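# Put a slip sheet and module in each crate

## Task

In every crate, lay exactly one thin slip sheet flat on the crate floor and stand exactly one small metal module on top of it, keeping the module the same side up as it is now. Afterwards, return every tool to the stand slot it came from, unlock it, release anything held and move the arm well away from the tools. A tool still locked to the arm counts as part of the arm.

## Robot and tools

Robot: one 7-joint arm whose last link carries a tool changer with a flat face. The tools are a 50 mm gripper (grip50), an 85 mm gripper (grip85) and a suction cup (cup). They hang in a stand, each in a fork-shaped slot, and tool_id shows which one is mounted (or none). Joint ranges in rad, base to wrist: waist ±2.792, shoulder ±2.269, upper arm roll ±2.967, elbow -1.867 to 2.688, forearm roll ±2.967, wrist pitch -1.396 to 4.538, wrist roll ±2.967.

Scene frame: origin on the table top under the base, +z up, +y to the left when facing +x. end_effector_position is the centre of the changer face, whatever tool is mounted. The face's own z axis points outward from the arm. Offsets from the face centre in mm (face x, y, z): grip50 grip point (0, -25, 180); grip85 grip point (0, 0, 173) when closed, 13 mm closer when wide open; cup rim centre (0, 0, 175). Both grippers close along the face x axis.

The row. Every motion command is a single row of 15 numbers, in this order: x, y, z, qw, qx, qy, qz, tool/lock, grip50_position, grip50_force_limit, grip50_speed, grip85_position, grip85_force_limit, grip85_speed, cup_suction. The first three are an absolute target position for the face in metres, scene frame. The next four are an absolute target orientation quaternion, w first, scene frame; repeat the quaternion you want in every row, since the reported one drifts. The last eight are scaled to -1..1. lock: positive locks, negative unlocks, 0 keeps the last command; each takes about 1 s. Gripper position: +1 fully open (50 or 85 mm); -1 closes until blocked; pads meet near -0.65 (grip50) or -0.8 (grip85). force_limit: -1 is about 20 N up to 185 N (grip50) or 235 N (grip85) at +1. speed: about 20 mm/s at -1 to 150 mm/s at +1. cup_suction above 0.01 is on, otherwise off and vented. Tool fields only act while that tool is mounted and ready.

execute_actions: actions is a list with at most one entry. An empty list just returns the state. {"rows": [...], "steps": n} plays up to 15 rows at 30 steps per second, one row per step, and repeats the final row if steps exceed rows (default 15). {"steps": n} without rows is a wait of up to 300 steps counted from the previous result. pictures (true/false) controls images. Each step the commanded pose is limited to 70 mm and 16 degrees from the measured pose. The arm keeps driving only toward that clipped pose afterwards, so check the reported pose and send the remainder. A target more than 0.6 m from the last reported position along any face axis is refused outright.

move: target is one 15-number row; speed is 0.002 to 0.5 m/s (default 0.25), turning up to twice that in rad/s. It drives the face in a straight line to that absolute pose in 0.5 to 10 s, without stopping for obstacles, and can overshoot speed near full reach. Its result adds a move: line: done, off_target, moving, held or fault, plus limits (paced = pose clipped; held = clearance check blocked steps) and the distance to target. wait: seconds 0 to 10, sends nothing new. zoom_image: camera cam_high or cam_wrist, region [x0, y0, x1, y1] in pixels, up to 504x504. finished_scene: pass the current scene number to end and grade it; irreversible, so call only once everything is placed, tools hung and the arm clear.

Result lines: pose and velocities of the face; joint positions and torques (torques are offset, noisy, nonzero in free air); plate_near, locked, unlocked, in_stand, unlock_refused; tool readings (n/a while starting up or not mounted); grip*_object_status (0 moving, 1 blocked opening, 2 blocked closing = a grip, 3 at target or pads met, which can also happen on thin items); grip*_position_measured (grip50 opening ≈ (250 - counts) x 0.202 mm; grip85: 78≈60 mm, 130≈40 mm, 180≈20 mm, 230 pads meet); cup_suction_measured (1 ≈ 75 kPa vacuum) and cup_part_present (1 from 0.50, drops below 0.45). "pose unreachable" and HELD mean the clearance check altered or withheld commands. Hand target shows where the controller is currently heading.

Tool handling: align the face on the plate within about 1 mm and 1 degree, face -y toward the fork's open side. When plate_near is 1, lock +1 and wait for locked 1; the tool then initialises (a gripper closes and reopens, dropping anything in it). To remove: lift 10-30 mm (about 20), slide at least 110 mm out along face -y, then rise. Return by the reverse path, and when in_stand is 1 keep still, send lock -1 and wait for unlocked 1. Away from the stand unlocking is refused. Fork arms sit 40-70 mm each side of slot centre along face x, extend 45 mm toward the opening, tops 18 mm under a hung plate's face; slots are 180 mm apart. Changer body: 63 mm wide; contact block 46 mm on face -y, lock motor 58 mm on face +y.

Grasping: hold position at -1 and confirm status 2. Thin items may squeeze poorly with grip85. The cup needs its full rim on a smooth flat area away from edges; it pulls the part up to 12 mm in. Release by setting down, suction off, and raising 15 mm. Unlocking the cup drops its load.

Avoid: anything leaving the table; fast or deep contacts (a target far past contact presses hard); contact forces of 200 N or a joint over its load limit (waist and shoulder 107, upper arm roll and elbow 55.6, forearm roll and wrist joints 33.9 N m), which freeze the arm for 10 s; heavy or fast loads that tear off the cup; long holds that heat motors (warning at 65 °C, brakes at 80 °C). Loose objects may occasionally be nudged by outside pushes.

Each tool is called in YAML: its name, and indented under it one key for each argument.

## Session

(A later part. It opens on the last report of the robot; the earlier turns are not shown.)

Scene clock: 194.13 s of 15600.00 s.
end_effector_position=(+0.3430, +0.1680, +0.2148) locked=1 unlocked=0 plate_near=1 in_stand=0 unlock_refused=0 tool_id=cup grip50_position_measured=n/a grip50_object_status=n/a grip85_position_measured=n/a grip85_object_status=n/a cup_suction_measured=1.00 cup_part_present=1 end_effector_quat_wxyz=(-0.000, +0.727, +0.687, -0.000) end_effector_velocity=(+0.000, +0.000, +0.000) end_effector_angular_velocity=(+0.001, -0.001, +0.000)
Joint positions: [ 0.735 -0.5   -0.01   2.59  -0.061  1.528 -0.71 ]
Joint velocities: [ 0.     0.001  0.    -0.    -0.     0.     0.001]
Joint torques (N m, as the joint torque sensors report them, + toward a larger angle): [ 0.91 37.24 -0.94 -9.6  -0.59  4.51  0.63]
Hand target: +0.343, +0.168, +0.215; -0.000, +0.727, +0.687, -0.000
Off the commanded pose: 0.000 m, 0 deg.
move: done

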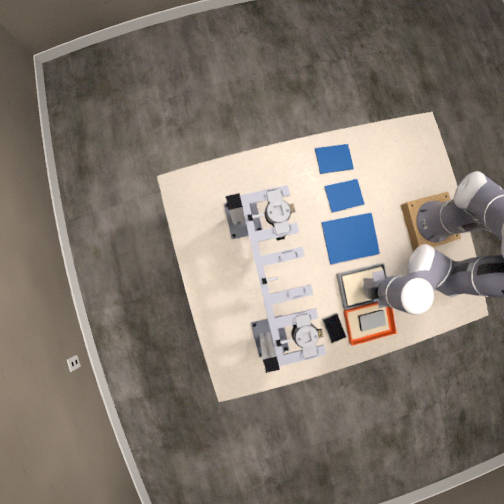

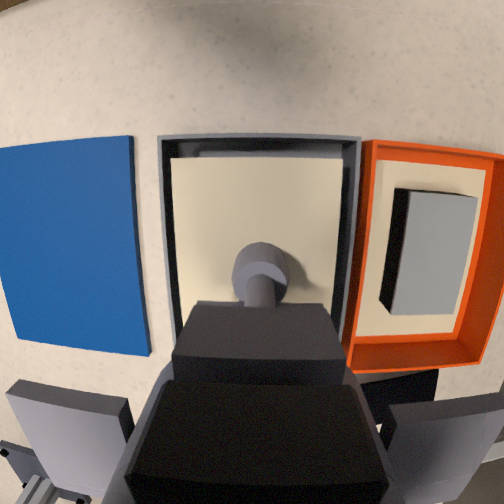

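move:
  target: [0.341,0.170,0.212,0,0.7266,0.6871,0,1,1,0,0,1,0,0,1]
  speed: 0.02

move:
  target: [0.341,0.170,0.177,0,0.7266,0.6871,0,1,1,0,0,1,0,0,1]
  speed: 0.03

move:
  target: [0.341,0.170,0.17,0,0.7266,0.6871,0,1,1,0,0,1,0,0,1]
  speed: 0.006

move:
  target: [0.341,0.170,0.172,0,0.7266,0.6871,0,1,1,0,0,1,0,0,0]
  speed: 0.003

move:
  target: [0.341,0.170,0.26,0,0.7266,0.6871,0,1,1,0,0,1,0,0,0]
  speed: 0.06

move:
  target: [0.496,0.29,0.26,0,0.7071,0.7071,0,1,1,0,0,1,0,0,0]
  speed: 0.2

move:
  target: [0.496,0.29,0.215,0,0.7071,0.7071,0,1,1,0,0,1,0,0,1]
  speed: 0.04

move:
  target: [0.496,0.29,0.203,0,0.7071,0.7071,0,1,1,0,0,1,0,0,1]
  speed: 0.01

move:
  target: [0.496,0.29,0.27,0,0.7071,0.7071,0,1,1,0,0,1,0,0,1]
  speed: 0.06

move:
  target: [0.35,0.17,0.27,0,0.7071,0.7071,0,1,1,0,0,1,0,0,1]
  speed: 0.15

move:
  target: [0.35,0.17,0.27,0,0.997,-0.075,0,1,1,0,0,1,0,0,1]
  speed: 0.3

move:
  target: [0.35,0.17,0.208,0,0.997,-0.075,0,1,1,0,0,1,0,0,1]
  speed: 0.04

move:
  target: [0.35,0.17,0.2,0,0.997,-0.075,0,1,1,0,0,1,0,0,1]
  speed: 0.006

Scene clock: 204.50 s of 15600.00 s.
end_effector_position=(+0.3410, +0.1701, +0.2120) locked=1 unlocked=0 plate_near=1 in_stand=0 unlock_refused=0 tool_id=cup grip50_position_measured=n/a grip50_object_status=n/a grip85_position_measured=n/a grip85_object_status=n/a cup_suction_measured=1.00 cup_part_present=1 end_effector_quat_wxyz=(-0.000, +0.726, +0.687, +0.000) end_effector_velocity=(-0.000, -0.000, -0.000) end_effector_angular_velocity=(-0.000, +0.000, -0.002)
Joint positions: [ 0.746 -0.511 -0.012  2.591 -0.058  1.541 -0.705]
Joint velocities: [ 0.    -0.    -0.     0.     0.003 -0.    -0.001]
Joint torques (N m, as the joint torque sensors report them, + toward a larger angle): [ 1.03 36.09 -0.59 -7.46  0.03  4.6   0.88]
Hand target: +0.341, +0.170, +0.212; -0.000, +0.727, +0.687, +0.000
Off the commanded pose: 0.000 m, 0 deg.
move: done

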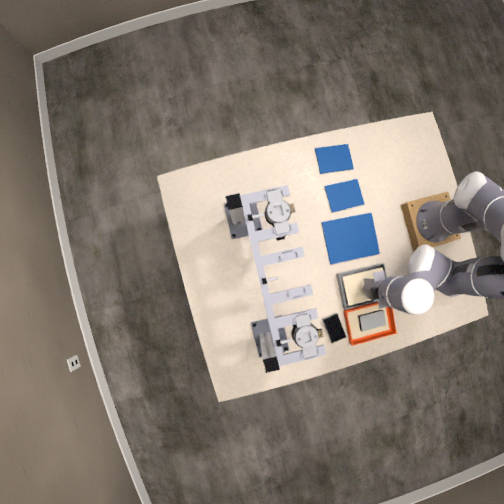

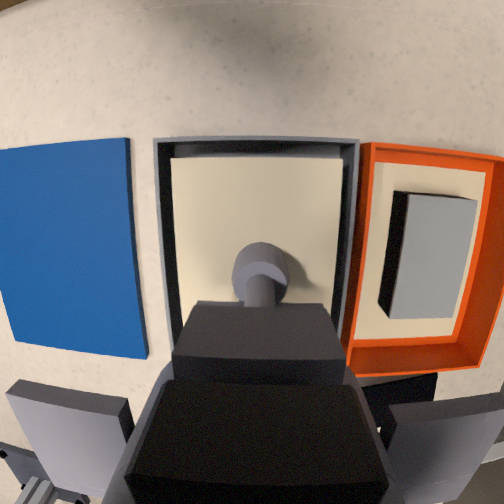

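Scene clock: 205.90 s of 15600.00 s.
end_effector_position=(+0.3409, +0.1700, +0.1768) locked=1 unlocked=0 plate_near=1 in_stand=0 unlock_refused=0 tool_id=cup grip50_position_measured=n/a grip50_object_status=n/a grip85_position_measured=n/a grip85_object_status=n/a cup_suction_measured=1.00 cup_part_present=1 end_effector_quat_wxyz=(-0.000, +0.727, +0.687, -0.000) end_effector_velocity=(+0.000, -0.000, +0.000) end_effector_angular_velocity=(+0.000, -0.000, -0.001)
Joint positions: [ 0.754 -0.654 -0.02   2.567 -0.055  1.658 -0.705]
Joint velocities: [ 0.     0.001 -0.     0.     0.001 -0.    -0.   ]
Joint torques (N m, as the joint torque sensors report them, + toward a larger angle): [-0.12 39.44 -0.69 -5.56  0.2   4.86 -0.17]
Hand target: +0.341, +0.170, +0.177; -0.000, +0.727, +0.687, -0.000
Off the commanded pose: 0.000 m, 0 deg.
move: done

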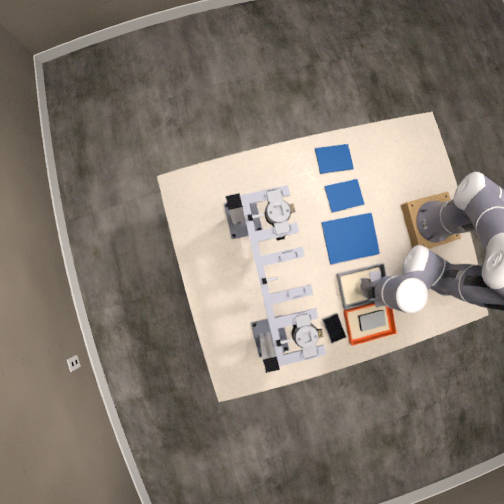

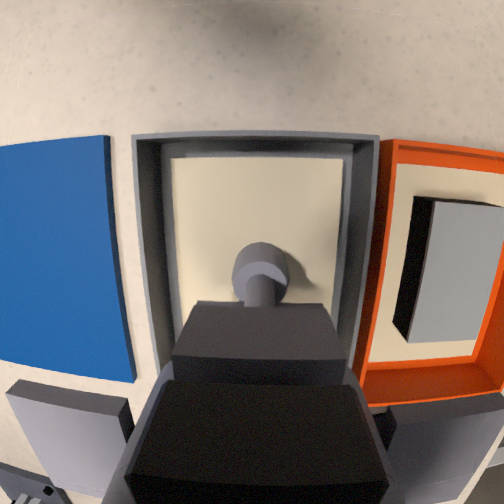

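Scene clock: 207.27 s of 15600.00 s.
end_effector_position=(+0.3409, +0.1699, +0.1699) locked=1 unlocked=0 plate_near=1 in_stand=0 unlock_refused=0 tool_id=cup grip50_position_measured=n/a grip50_object_status=n/a grip85_position_measured=n/a grip85_object_status=n/a cup_suction_measured=1.00 cup_part_present=1 end_effector_quat_wxyz=(-0.000, +0.727, +0.687, -0.000) end_effector_velocity=(+0.000, +0.000, -0.000) end_effector_angular_velocity=(+0.000, -0.000, +0.002)
Joint positions: [ 0.755 -0.681 -0.021  2.561 -0.055  1.68  -0.705]
Joint velocities: [ 0.    -0.    -0.    -0.    -0.002  0.    -0.001]
Joint torques (N m, as the joint torque sensors report them, + toward a larger angle): [ 0.71 40.06 -0.72 -4.59  0.27  4.38  0.3 ]
Hand target: +0.341, +0.170, +0.170; -0.000, +0.727, +0.687, -0.000
Off the commanded pose: 0.000 m, 0 deg.
move: done

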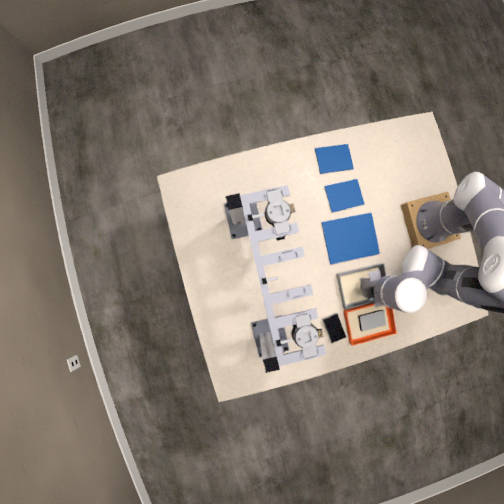

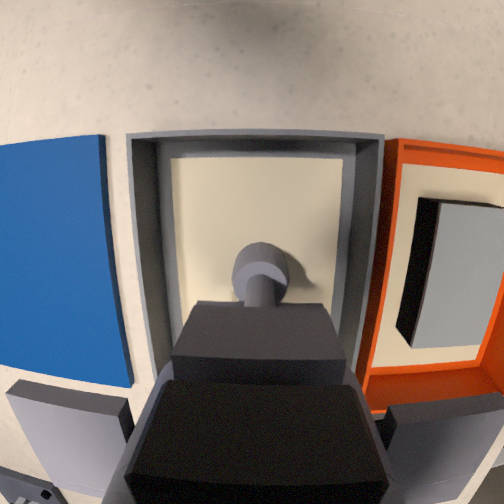

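Scene clock: 208.17 s of 15600.00 s.
end_effector_position=(+0.3413, +0.1702, +0.1723) locked=1 unlocked=0 plate_near=1 in_stand=0 unlock_refused=0 tool_id=cup grip50_position_measured=n/a grip50_object_status=n/a grip85_position_measured=n/a grip85_object_status=n/a cup_suction_measured=0.01 cup_part_present=0 end_effector_quat_wxyz=(+0.000, +0.727, +0.687, +0.001) end_effector_velocity=(+0.000, +0.000, +0.000) end_effector_angular_velocity=(+0.000, -0.000, +0.000)
Joint positions: [ 0.755 -0.673 -0.021  2.562 -0.055  1.675 -0.705]
Joint velocities: [-0. -0. -0.  0. -0.  0. -0.]
Joint torques (N m, as the joint torque sensors report them, + toward a larger angle): [-1.64 35.16  0.71 -3.48  0.33  3.11  0.21]
Hand target: +0.341, +0.170, +0.172; +0.000, +0.727, +0.687, +0.000
Off the commanded pose: 0.000 m, 0 deg.
move: done

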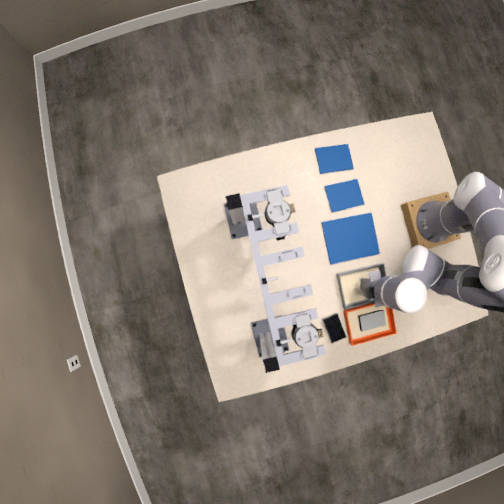

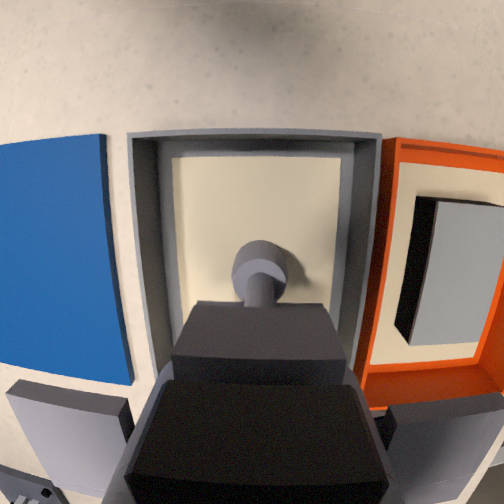

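Scene clock: 209.90 s of 15600.00 s.
end_effector_position=(+0.3408, +0.1697, +0.2603) locked=1 unlocked=0 plate_near=1 in_stand=0 unlock_refused=0 tool_id=cup grip50_position_measured=n/a grip50_object_status=n/a grip85_position_measured=n/a grip85_object_status=n/a cup_suction_measured=0.01 cup_part_present=0 end_effector_quat_wxyz=(+0.000, +0.727, +0.687, +0.000) end_effector_velocity=(-0.000, -0.000, -0.000) end_effector_angular_velocity=(-0.001, +0.001, +0.002)
Joint positions: [ 0.723 -0.315  0.014  2.602 -0.057  1.355 -0.705]
Joint velocities: [-0.    -0.001  0.     0.    -0.001 -0.001 -0.   ]
Joint torques (N m, as the joint torque sensors report them, + toward a larger angle): [ -2.66  33.29   1.39 -13.92  -1.02   4.41  -0.22]
Hand target: +0.341, +0.170, +0.260; +0.000, +0.727, +0.687, +0.000
Off the commanded pose: 0.000 m, 0 deg.
move: done

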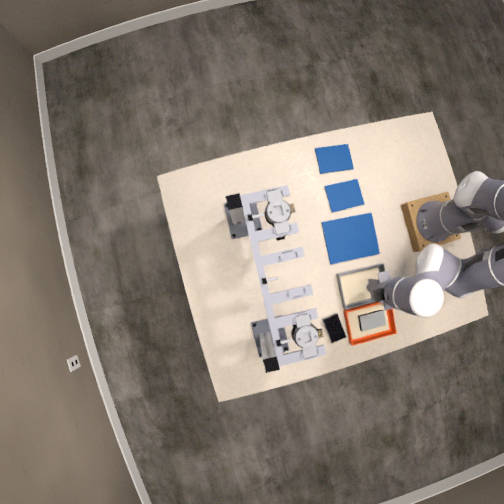

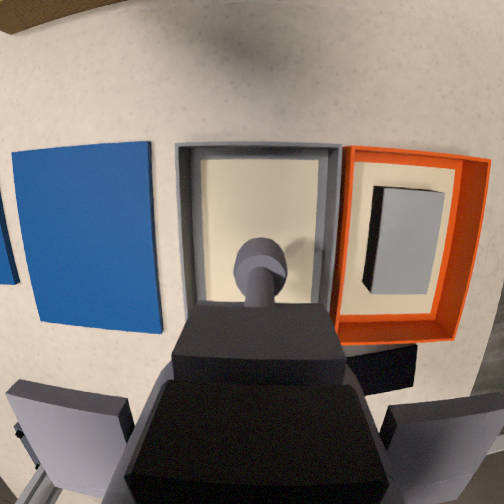

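Scene clock: 211.23 s of 15600.00 s.
end_effector_position=(+0.4958, +0.2902, +0.2609) locked=1 unlocked=0 plate_near=1 in_stand=0 unlock_refused=0 tool_id=cup grip50_position_measured=n/a grip50_object_status=n/a grip85_position_measured=n/a grip85_object_status=n/a cup_suction_measured=0.01 cup_part_present=0 end_effector_quat_wxyz=(+0.000, +0.707, +0.707, +0.000) end_effector_velocity=(+0.000, +0.000, +0.001) end_effector_angular_velocity=(+0.001, -0.001, -0.000)
Joint positions: [ 0.672 -0.578  0.039  2.024 -0.058  1.04  -0.798]
Joint velocities: [-0.     0.001  0.     0.     0.001  0.    -0.   ]
Joint torques (N m, as the joint torque sensors report them, + toward a larger angle): [ -1.83  55.77   2.41 -21.74  -2.52   4.17  -0.08]
Hand target: +0.496, +0.290, +0.261; +0.000, +0.707, +0.707, -0.000
Off the commanded pose: 0.001 m, 0 deg.
move: done

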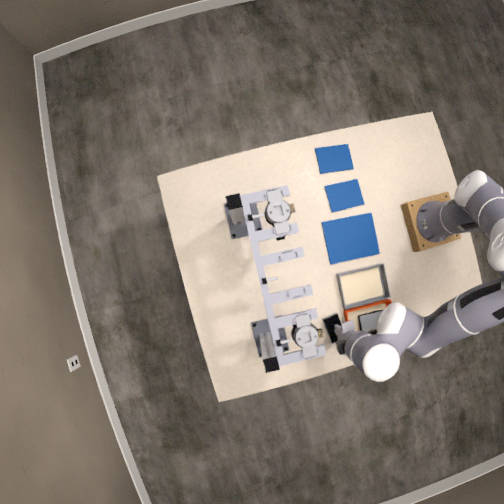

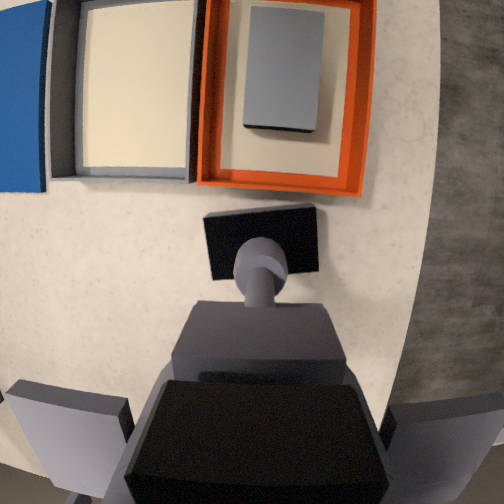

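Scene clock: 212.60 s of 15600.00 s.
end_effector_position=(+0.4960, +0.2900, +0.2148) locked=1 unlocked=0 plate_near=1 in_stand=0 unlock_refused=0 tool_id=cup grip50_position_measured=n/a grip50_object_status=n/a grip85_position_measured=n/a grip85_object_status=n/a cup_suction_measured=0.01 cup_part_present=0 end_effector_quat_wxyz=(-0.000, +0.707, +0.707, -0.000) end_effector_velocity=(+0.000, +0.000, +0.000) end_effector_angular_velocity=(+0.000, -0.001, +0.001)
Joint positions: [ 0.679 -0.683  0.028  2.017 -0.06   1.138 -0.798]
Joint velocities: [ 0.     0.001 -0.     0.    -0.    -0.    -0.   ]
Joint torques (N m, as the joint torque sensors report them, + toward a larger angle): [  1.06  56.79   0.04 -21.06  -2.37   4.57   0.64]
Hand target: +0.496, +0.290, +0.215; -0.000, +0.707, +0.707, +0.000
Off the commanded pose: 0.000 m, 0 deg.
move: done

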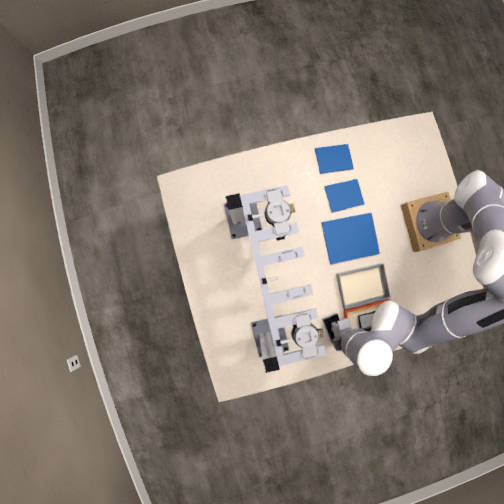

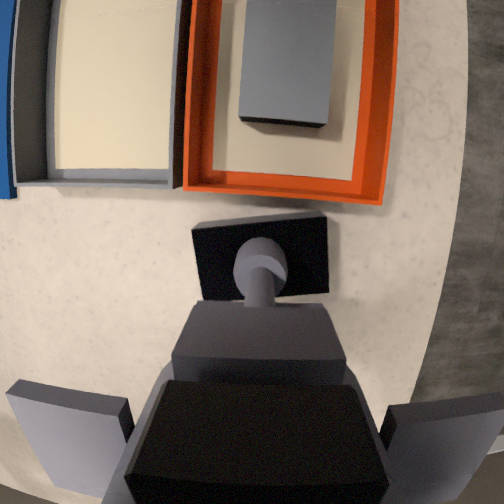

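Scene clock: 214.00 s of 15600.00 s.
end_effector_position=(+0.4958, +0.2899, +0.2028) locked=1 unlocked=0 plate_near=1 in_stand=0 unlock_refused=0 tool_id=cup grip50_position_measured=n/a grip50_object_status=n/a grip85_position_measured=n/a grip85_object_status=n/a cup_suction_measured=1.00 cup_part_present=1 end_effector_quat_wxyz=(-0.000, +0.707, +0.707, -0.000) end_effector_velocity=(+0.000, -0.000, +0.000) end_effector_angular_velocity=(+0.000, -0.000, -0.001)
Joint positions: [ 0.682 -0.711  0.025  2.014 -0.06   1.162 -0.798]
Joint velocities: [ 0. -0. -0. -0.  0.  0.  0.]
Joint torques (N m, as the joint torque sensors report them, + toward a larger angle): [  0.71  57.93   0.23 -20.57  -2.38   4.52   0.86]
Hand target: +0.496, +0.290, +0.203; -0.000, +0.707, +0.707, +0.000
Off the commanded pose: 0.000 m, 0 deg.
move: done

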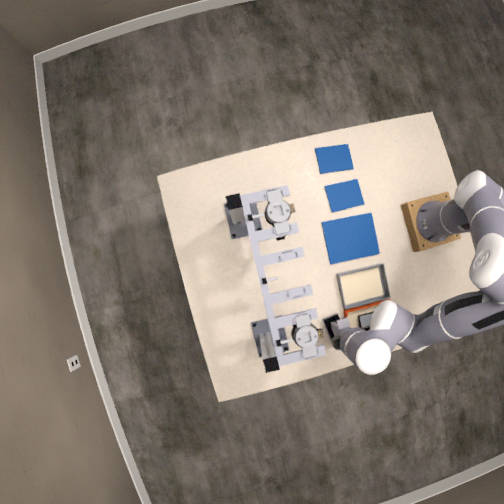

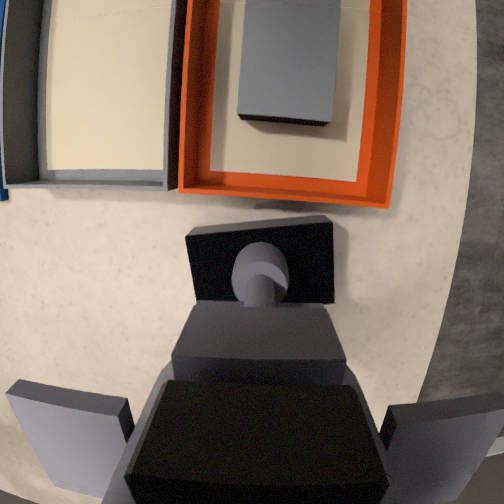

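Scene clock: 215.40 s of 15600.00 s.
end_effector_position=(+0.4958, +0.2898, +0.2701) locked=1 unlocked=0 plate_near=1 in_stand=0 unlock_refused=0 tool_id=cup grip50_position_measured=n/a grip50_object_status=n/a grip85_position_measured=n/a grip85_object_status=n/a cup_suction_measured=1.00 cup_part_present=1 end_effector_quat_wxyz=(+0.000, +0.707, +0.707, +0.000) end_effector_velocity=(-0.000, -0.000, -0.000) end_effector_angular_velocity=(+0.001, +0.001, -0.001)
Joint positions: [ 0.67  -0.558  0.042  2.024 -0.056  1.019 -0.8  ]
Joint velocities: [-0.    -0.     0.    -0.     0.002  0.    -0.   ]
Joint torques (N m, as the joint torque sensors report them, + toward a larger angle): [ -1.47  54.28   1.96 -22.46  -2.59   4.43  -0.43]
Hand target: +0.496, +0.290, +0.270; +0.000, +0.707, +0.707, -0.000
Off the commanded pose: 0.000 m, 0 deg.
move: done

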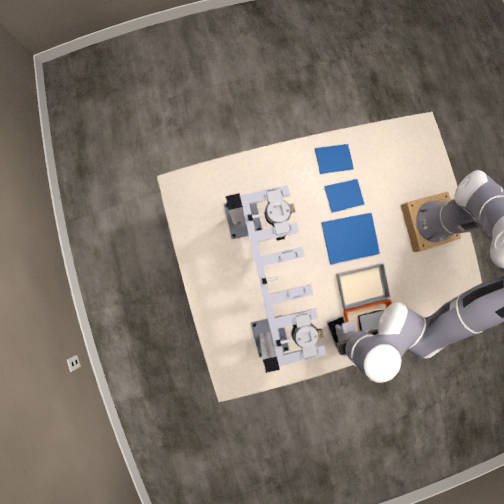

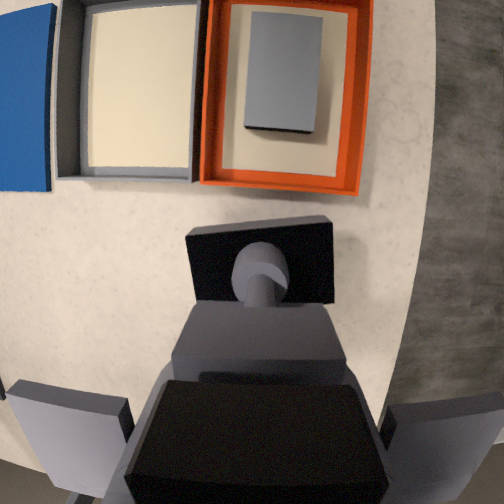

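Scene clock: 216.97 s of 15600.00 s.
end_effector_position=(+0.3501, +0.1697, +0.2691) locked=1 unlocked=0 plate_near=1 in_stand=0 unlock_refused=0 tool_id=cup grip50_position_measured=n/a grip50_object_status=n/a grip85_position_measured=n/a grip85_object_status=n/a cup_suction_measured=1.00 cup_part_present=1 end_effector_quat_wxyz=(-0.000, +0.707, +0.707, -0.000) end_effector_velocity=(-0.000, -0.000, -0.000) end_effector_angular_velocity=(-0.001, +0.000, +0.001)
Joint positions: [ 0.685 -0.292  0.033  2.576 -0.063  1.306 -0.776]
Joint velocities: [ 0.    -0.001 -0.     0.    -0.001  0.    -0.   ]
Joint torques (N m, as the joint torque sensors report them, + toward a larger angle): [  0.65  34.17  -0.53 -16.12  -1.38   4.54   0.73]
Hand target: +0.350, +0.170, +0.269; -0.000, +0.707, +0.707, +0.000
Off the commanded pose: 0.001 m, 0 deg.
move: done

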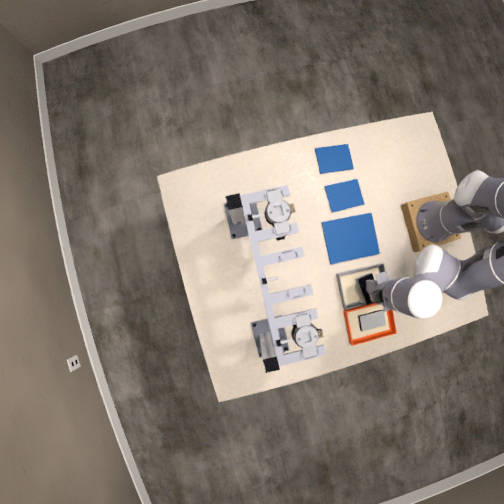

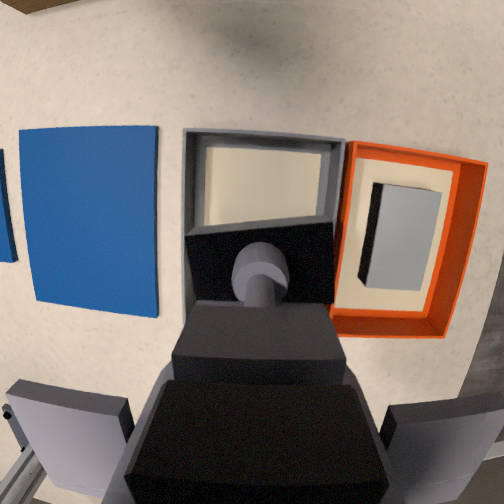

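Scene clock: 220.17 s of 15600.00 s.
end_effector_position=(+0.3498, +0.1703, +0.2698) locked=1 unlocked=0 plate_near=1 in_stand=0 unlock_refused=0 tool_id=cup grip50_position_measured=n/a grip50_object_status=n/a grip85_position_measured=n/a grip85_object_status=n/a cup_suction_measured=1.00 cup_part_present=1 end_effector_quat_wxyz=(-0.001, +0.997, -0.075, -0.001) end_effector_velocity=(+0.000, +0.000, +0.000) end_effector_angular_velocity=(+0.000, -0.000, -0.000)
Joint positions: [ 1.057 -0.287 -0.278  2.562  0.242  1.269  0.727]
Joint velocities: [ 0. -0. -0. -0.  0.  0.  0.]
Joint torques (N m, as the joint torque sensors report them, + toward a larger angle): [ -0.42  31.18  -2.66 -13.44  -1.95   4.1    0.18]
Hand target: +0.350, +0.170, +0.270; -0.000, +0.997, -0.075, -0.001
Off the commanded pose: 0.000 m, 0 deg.
move: done

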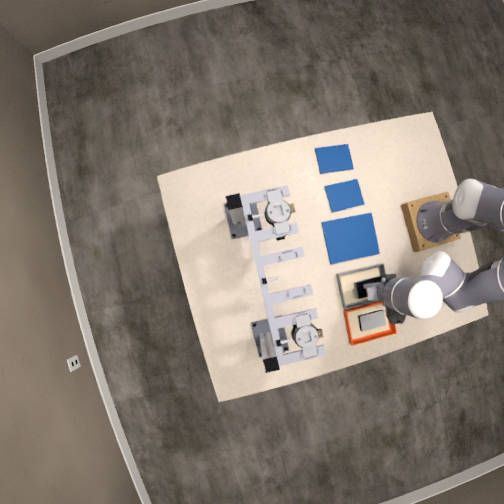

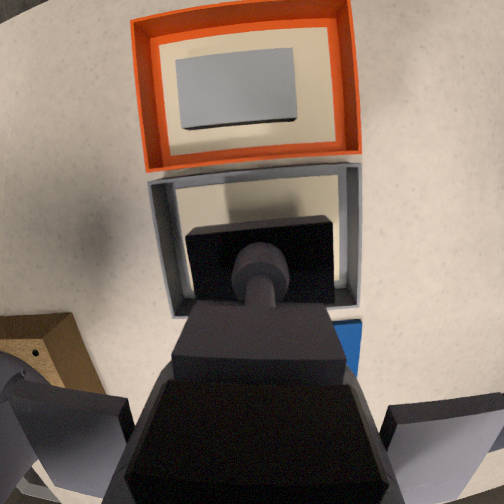

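Scene clock: 221.97 s of 15600.00 s.
end_effector_position=(+0.3501, +0.1700, +0.2078) locked=1 unlocked=0 plate_near=1 in_stand=0 unlock_refused=0 tool_id=cup grip50_position_measured=n/a grip50_object_status=n/a grip85_position_measured=n/a grip85_object_status=n/a cup_suction_measured=1.00 cup_part_present=1 end_effector_quat_wxyz=(+0.000, +0.997, -0.075, -0.000) end_effector_velocity=(+0.000, +0.000, +0.000) end_effector_angular_velocity=(+0.000, -0.000, -0.001)
Joint positions: [ 0.934 -0.54  -0.112  2.48   0.397  1.444  0.613]
Joint velocities: [-0.     0.001 -0.    -0.    -0.     0.     0.001]
Joint torques (N m, as the joint torque sensors report them, + toward a larger angle): [-1.73 38.66 -0.7  -9.22 -0.82  4.55 -0.35]
Hand target: +0.350, +0.170, +0.208; +0.000, +0.997, -0.075, +0.000
Off the commanded pose: 0.000 m, 0 deg.
move: done

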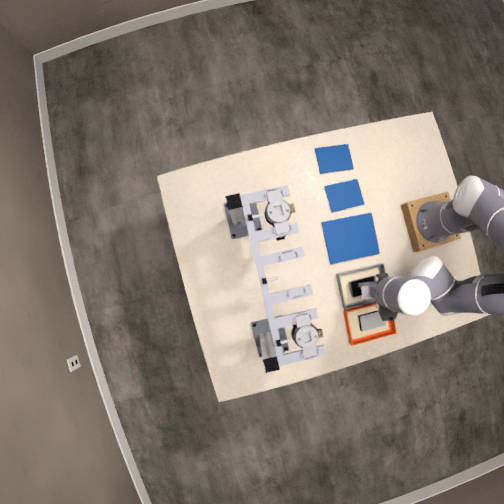

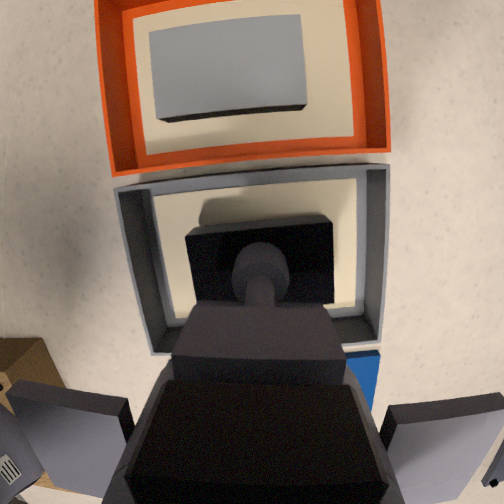

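Scene clock: 223.50 s of 15600.00 s.
end_effector_position=(+0.3499, +0.1699, +0.1999) locked=1 unlocked=0 plate_near=1 in_stand=0 unlock_refused=0 tool_id=cup grip50_position_measured=n/a grip50_object_status=n/a grip85_position_measured=n/a grip85_object_status=n/a cup_suction_measured=1.00 cup_part_present=1 end_effector_quat_wxyz=(+0.000, +0.997, -0.075, -0.000) end_effector_velocity=(-0.000, -0.000, -0.000) end_effector_angular_velocity=(+0.000, +0.000, -0.001)
Joint positions: [ 0.916 -0.57  -0.092  2.47   0.404  1.467  0.606]
Joint velocities: [-0.    -0.     0.     0.     0.001  0.     0.   ]
Joint torques (N m, as the joint torque sensors report them, + toward a larger angle): [-2.21 38.33 -1.18 -8.41 -0.73  4.6  -0.42]
Hand target: +0.350, +0.170, +0.200; +0.000, +0.997, -0.075, +0.000
Off the commanded pose: 0.000 m, 0 deg.
move: done

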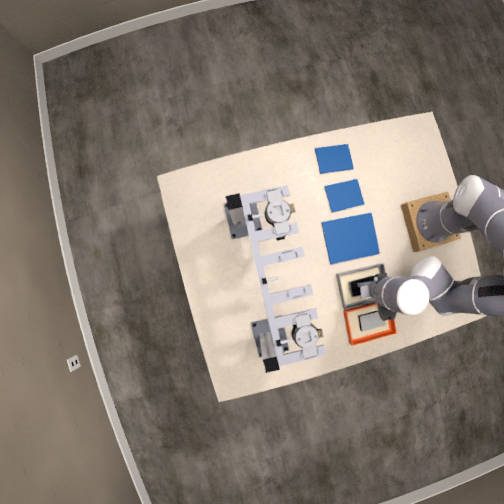

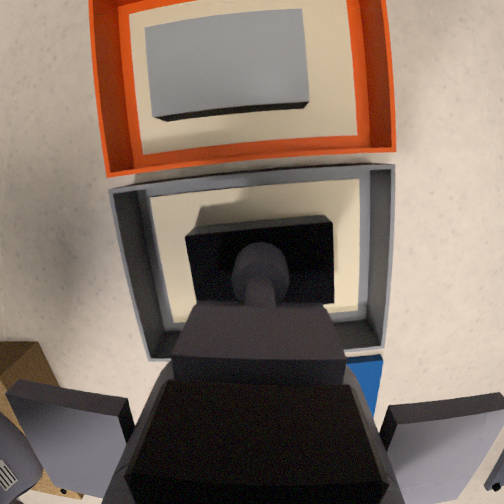

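move:
  target: [0.35,0.17,0.199,0,0.997,-0.075,0,1,1,0,0,1,0,0,1]
  speed: 0.003

move:
  target: [0.35,0.17,0.201,0,0.997,-0.075,0,1,1,0,0,1,0,0,0]
  speed: 0.003

move:
  target: [0.35,0.17,0.27,0,0.997,-0.075,0,1,1,0,0,1,0,0,0]
  speed: 0.06

move:
  target: [0.497,0.036,0.384,0,0.7278,0.6858,0,1,1,0,0,1,0,0,0]
  speed: 0.3

move:
  target: [0.637,0.0278,0.384,0,0.7278,0.6858,0,1,1,0,0,1,0,0,0]
  speed: 0.05

move:
  target: [0.637,0.0278,0.3645,0,0.7278,0.6858,0,1,1,0,0,1,0,0,0]
  speed: 0.01

Scene clock: 232.17 s of 15600.00 s.
end_effector_position=(+0.3501, +0.1700, +0.1993) locked=1 unlocked=0 plate_near=1 in_stand=0 unlock_refused=0 tool_id=cup grip50_position_measured=n/a grip50_object_status=n/a grip85_position_measured=n/a grip85_object_status=n/a cup_suction_measured=1.00 cup_part_present=1 end_effector_quat_wxyz=(-0.000, +0.997, -0.075, +0.000) end_effector_velocity=(-0.000, -0.000, -0.000) end_effector_angular_velocity=(-0.000, +0.000, +0.000)
Joint positions: [ 0.914 -0.573 -0.089  2.469  0.404  1.47   0.606]
Joint velocities: [-0. -0.  0.  0.  0.  0. -0.]
Joint torques (N m, as the joint torque sensors report them, + toward a larger angle): [-2.28 33.47 -0.1  -8.08 -0.91  3.96 -0.31]
Hand target: +0.350, +0.170, +0.199; +0.000, +0.997, -0.075, +0.000
Off the commanded pose: 0.000 m, 0 deg.
move: done

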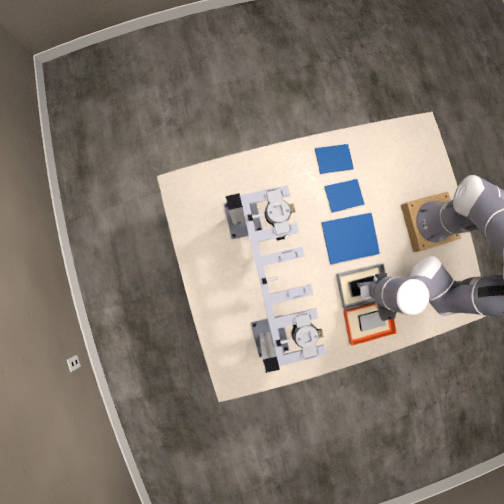

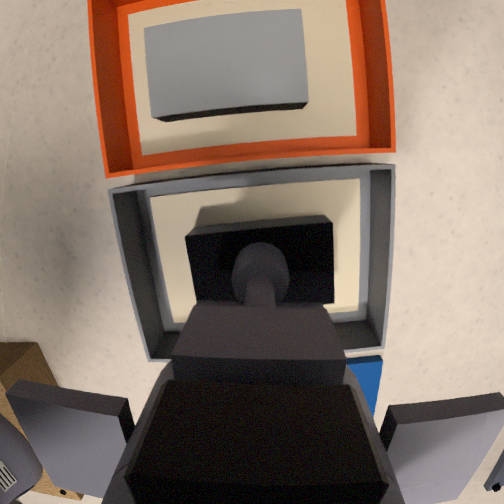

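Scene clock: 232.97 s of 15600.00 s.
end_effector_position=(+0.3504, +0.1703, +0.2014) locked=1 unlocked=0 plate_near=1 in_stand=0 unlock_refused=0 tool_id=cup grip50_position_measured=n/a grip50_object_status=n/a grip85_position_measured=n/a grip85_object_status=n/a cup_suction_measured=0.01 cup_part_present=0 end_effector_quat_wxyz=(-0.001, +0.997, -0.075, +0.001) end_effector_velocity=(+0.000, +0.000, +0.000) end_effector_angular_velocity=(+0.000, -0.000, -0.000)
Joint positions: [ 0.918 -0.565 -0.094  2.471  0.402  1.465  0.606]
Joint velocities: [ 0. -0. -0. -0.  0.  0. -0.]
Joint torques (N m, as the joint torque sensors report them, + toward a larger angle): [ 1.22 32.78 -2.01 -5.85 -0.6   2.62  1.08]
Hand target: +0.350, +0.170, +0.201; -0.000, +0.997, -0.075, -0.000
Off the commanded pose: 0.001 m, 0 deg.
move: done

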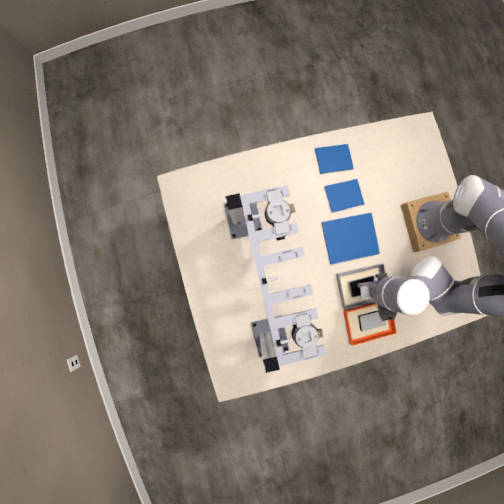

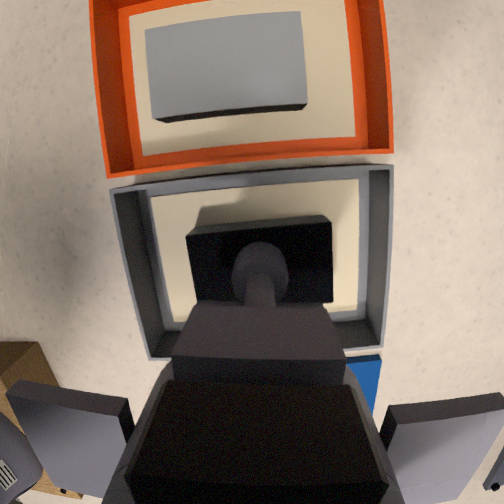

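Scene clock: 234.40 s of 15600.00 s.
end_effector_position=(+0.3499, +0.1699, +0.2702) locked=1 unlocked=0 plate_near=1 in_stand=0 unlock_refused=0 tool_id=cup grip50_position_measured=n/a grip50_object_status=n/a grip85_position_measured=n/a grip85_object_status=n/a cup_suction_measured=0.01 cup_part_present=0 end_effector_quat_wxyz=(-0.000, +0.997, -0.075, -0.000) end_effector_velocity=(-0.000, -0.000, -0.000) end_effector_angular_velocity=(-0.001, +0.000, +0.001)
Joint positions: [ 1.057 -0.285 -0.279  2.564  0.237  1.27   0.73 ]
Joint velocities: [ 0.    -0.001  0.     0.     0.     0.    -0.001]
Joint torques (N m, as the joint torque sensors report them, + toward a larger angle): [ -0.27  31.39  -2.27 -13.67  -1.34   4.01   1.03]
Hand target: +0.350, +0.170, +0.270; -0.000, +0.997, -0.075, -0.000
Off the commanded pose: 0.000 m, 0 deg.
move: done

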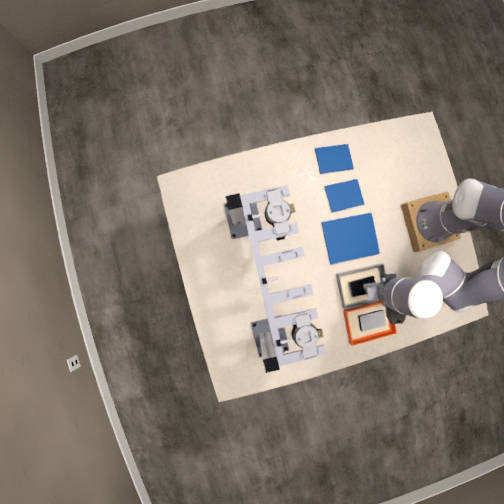

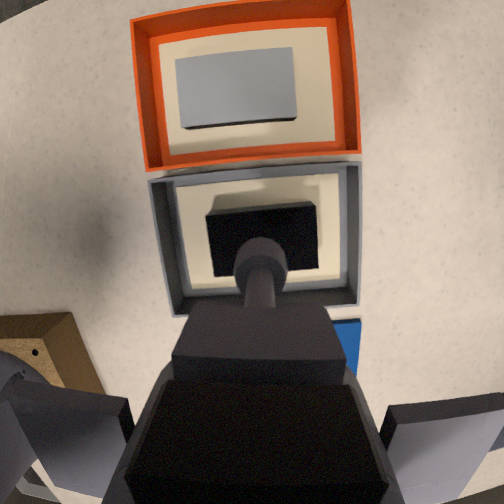

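Scene clock: 237.50 s of 15600.00 s.
end_effector_position=(+0.4974, +0.0352, +0.3849) locked=1 unlocked=0 plate_near=1 in_stand=0 unlock_refused=0 tool_id=cup grip50_position_measured=n/a grip50_object_status=n/a grip85_position_measured=n/a grip85_object_status=n/a cup_suction_measured=0.01 cup_part_present=0 end_effector_quat_wxyz=(+0.001, +0.728, +0.686, -0.000) end_effector_velocity=(+0.000, -0.000, +0.000) end_effector_angular_velocity=(-0.001, -0.000, -0.000)
Joint positions: [ 0.584 -0.138 -0.311  2.237  0.053  0.81  -1.255]
Joint velocities: [ 0.     0.    -0.     0.    -0.001  0.     0.001]
Joint torques (N m, as the joint torque sensors report them, + toward a larger angle): [  0.72  36.92  -0.53 -26.4   -3.15   4.2    1.27]
Hand target: +0.497, +0.035, +0.385; +0.001, +0.728, +0.686, -0.000
Off the commanded pose: 0.001 m, 0 deg.
move: done

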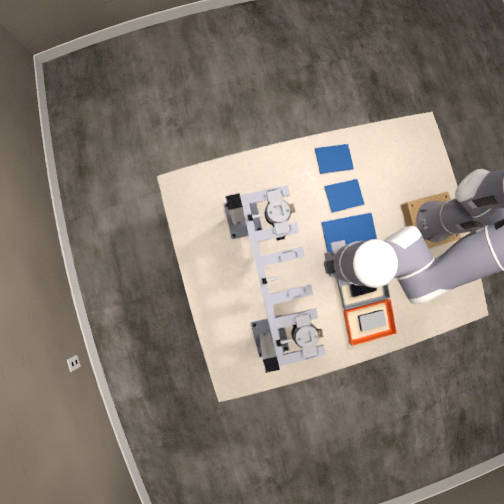

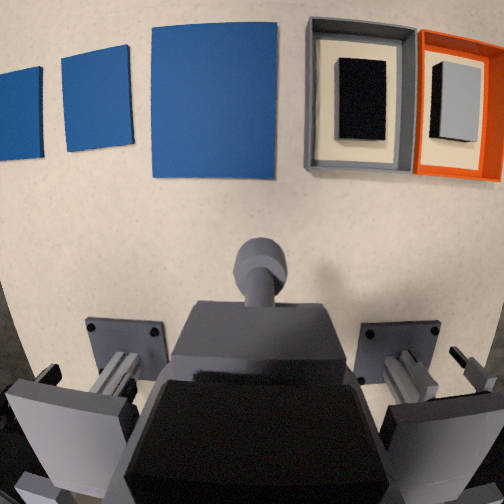

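Scene clock: 240.57 s of 15600.00 s.
end_effector_position=(+0.6371, +0.0280, +0.3846) locked=1 unlocked=0 plate_near=1 in_stand=0 unlock_refused=0 tool_id=cup grip50_position_measured=n/a grip50_object_status=n/a grip85_position_measured=n/a grip85_object_status=n/a cup_suction_measured=0.01 cup_part_present=0 end_effector_quat_wxyz=(+0.000, +0.728, +0.686, -0.000) end_effector_velocity=(-0.000, -0.000, +0.000) end_effector_angular_velocity=(+0.000, -0.000, +0.000)
Joint positions: [ 0.487 -0.457 -0.33   1.774  0.176  0.644 -1.409]
Joint velocities: [-0.  0.  0.  0.  0. -0. -0.]
Joint torques (N m, as the joint torque sensors report them, + toward a larger angle): [ -1.    55.73  -4.05 -29.07  -3.8    4.11  -0.27]
Hand target: +0.637, +0.028, +0.385; +0.000, +0.728, +0.686, -0.000
Off the commanded pose: 0.001 m, 0 deg.
move: done

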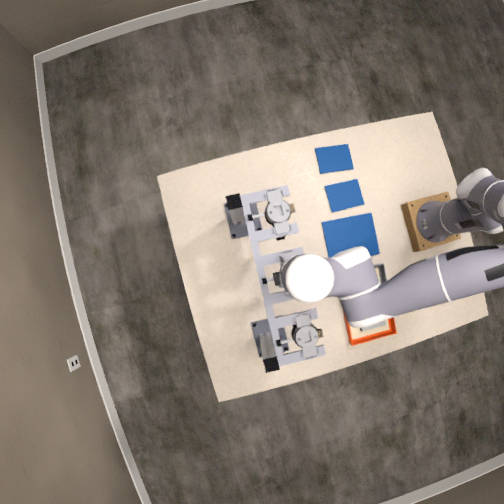

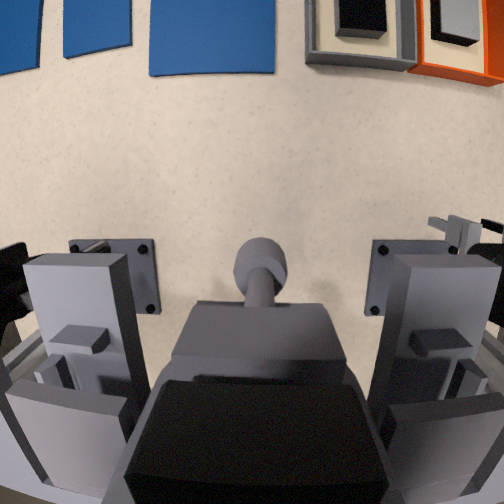

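Scene clock: 242.80 s of 15600.00 s.
end_effector_position=(+0.6369, +0.0282, +0.3645) locked=1 unlocked=0 plate_near=1 in_stand=1 unlock_refused=0 tool_id=cup grip50_position_measured=n/a grip50_object_status=n/a grip85_position_measured=n/a grip85_object_status=n/a cup_suction_measured=0.01 cup_part_present=0 end_effector_quat_wxyz=(-0.000, +0.727, +0.686, -0.000) end_effector_velocity=(-0.000, -0.000, -0.000) end_effector_angular_velocity=(-0.000, +0.000, +0.000)
Joint positions: [ 0.483 -0.49  -0.324  1.784  0.192  0.683 -1.42 ]
Joint velocities: [-0. -0.  0.  0. -0. -0.  0.]
Joint torques (N m, as the joint torque sensors report them, + toward a larger angle): [ -3.79  54.01  -6.66 -29.39  -3.56   5.51   0.29]
Hand target: +0.637, +0.028, +0.364; -0.000, +0.728, +0.686, +0.000
Off the commanded pose: 0.000 m, 0 deg.
move: done

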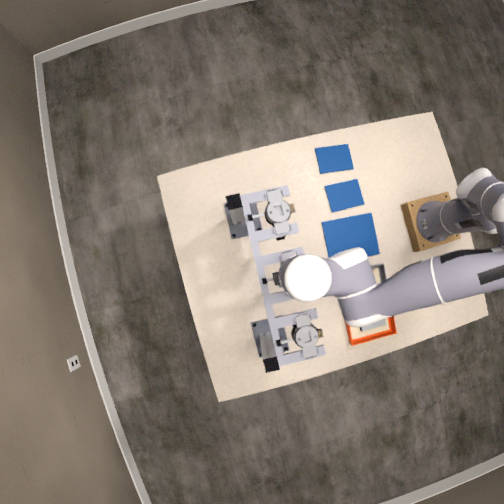

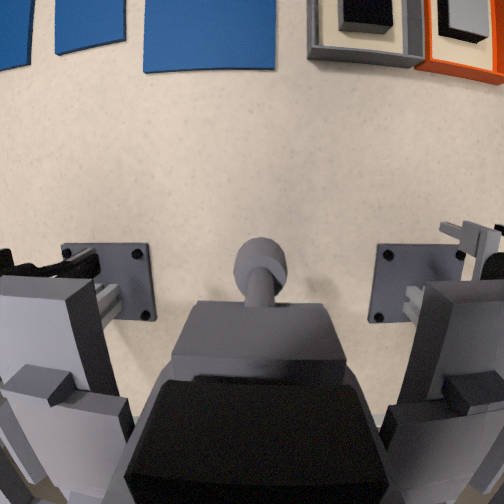

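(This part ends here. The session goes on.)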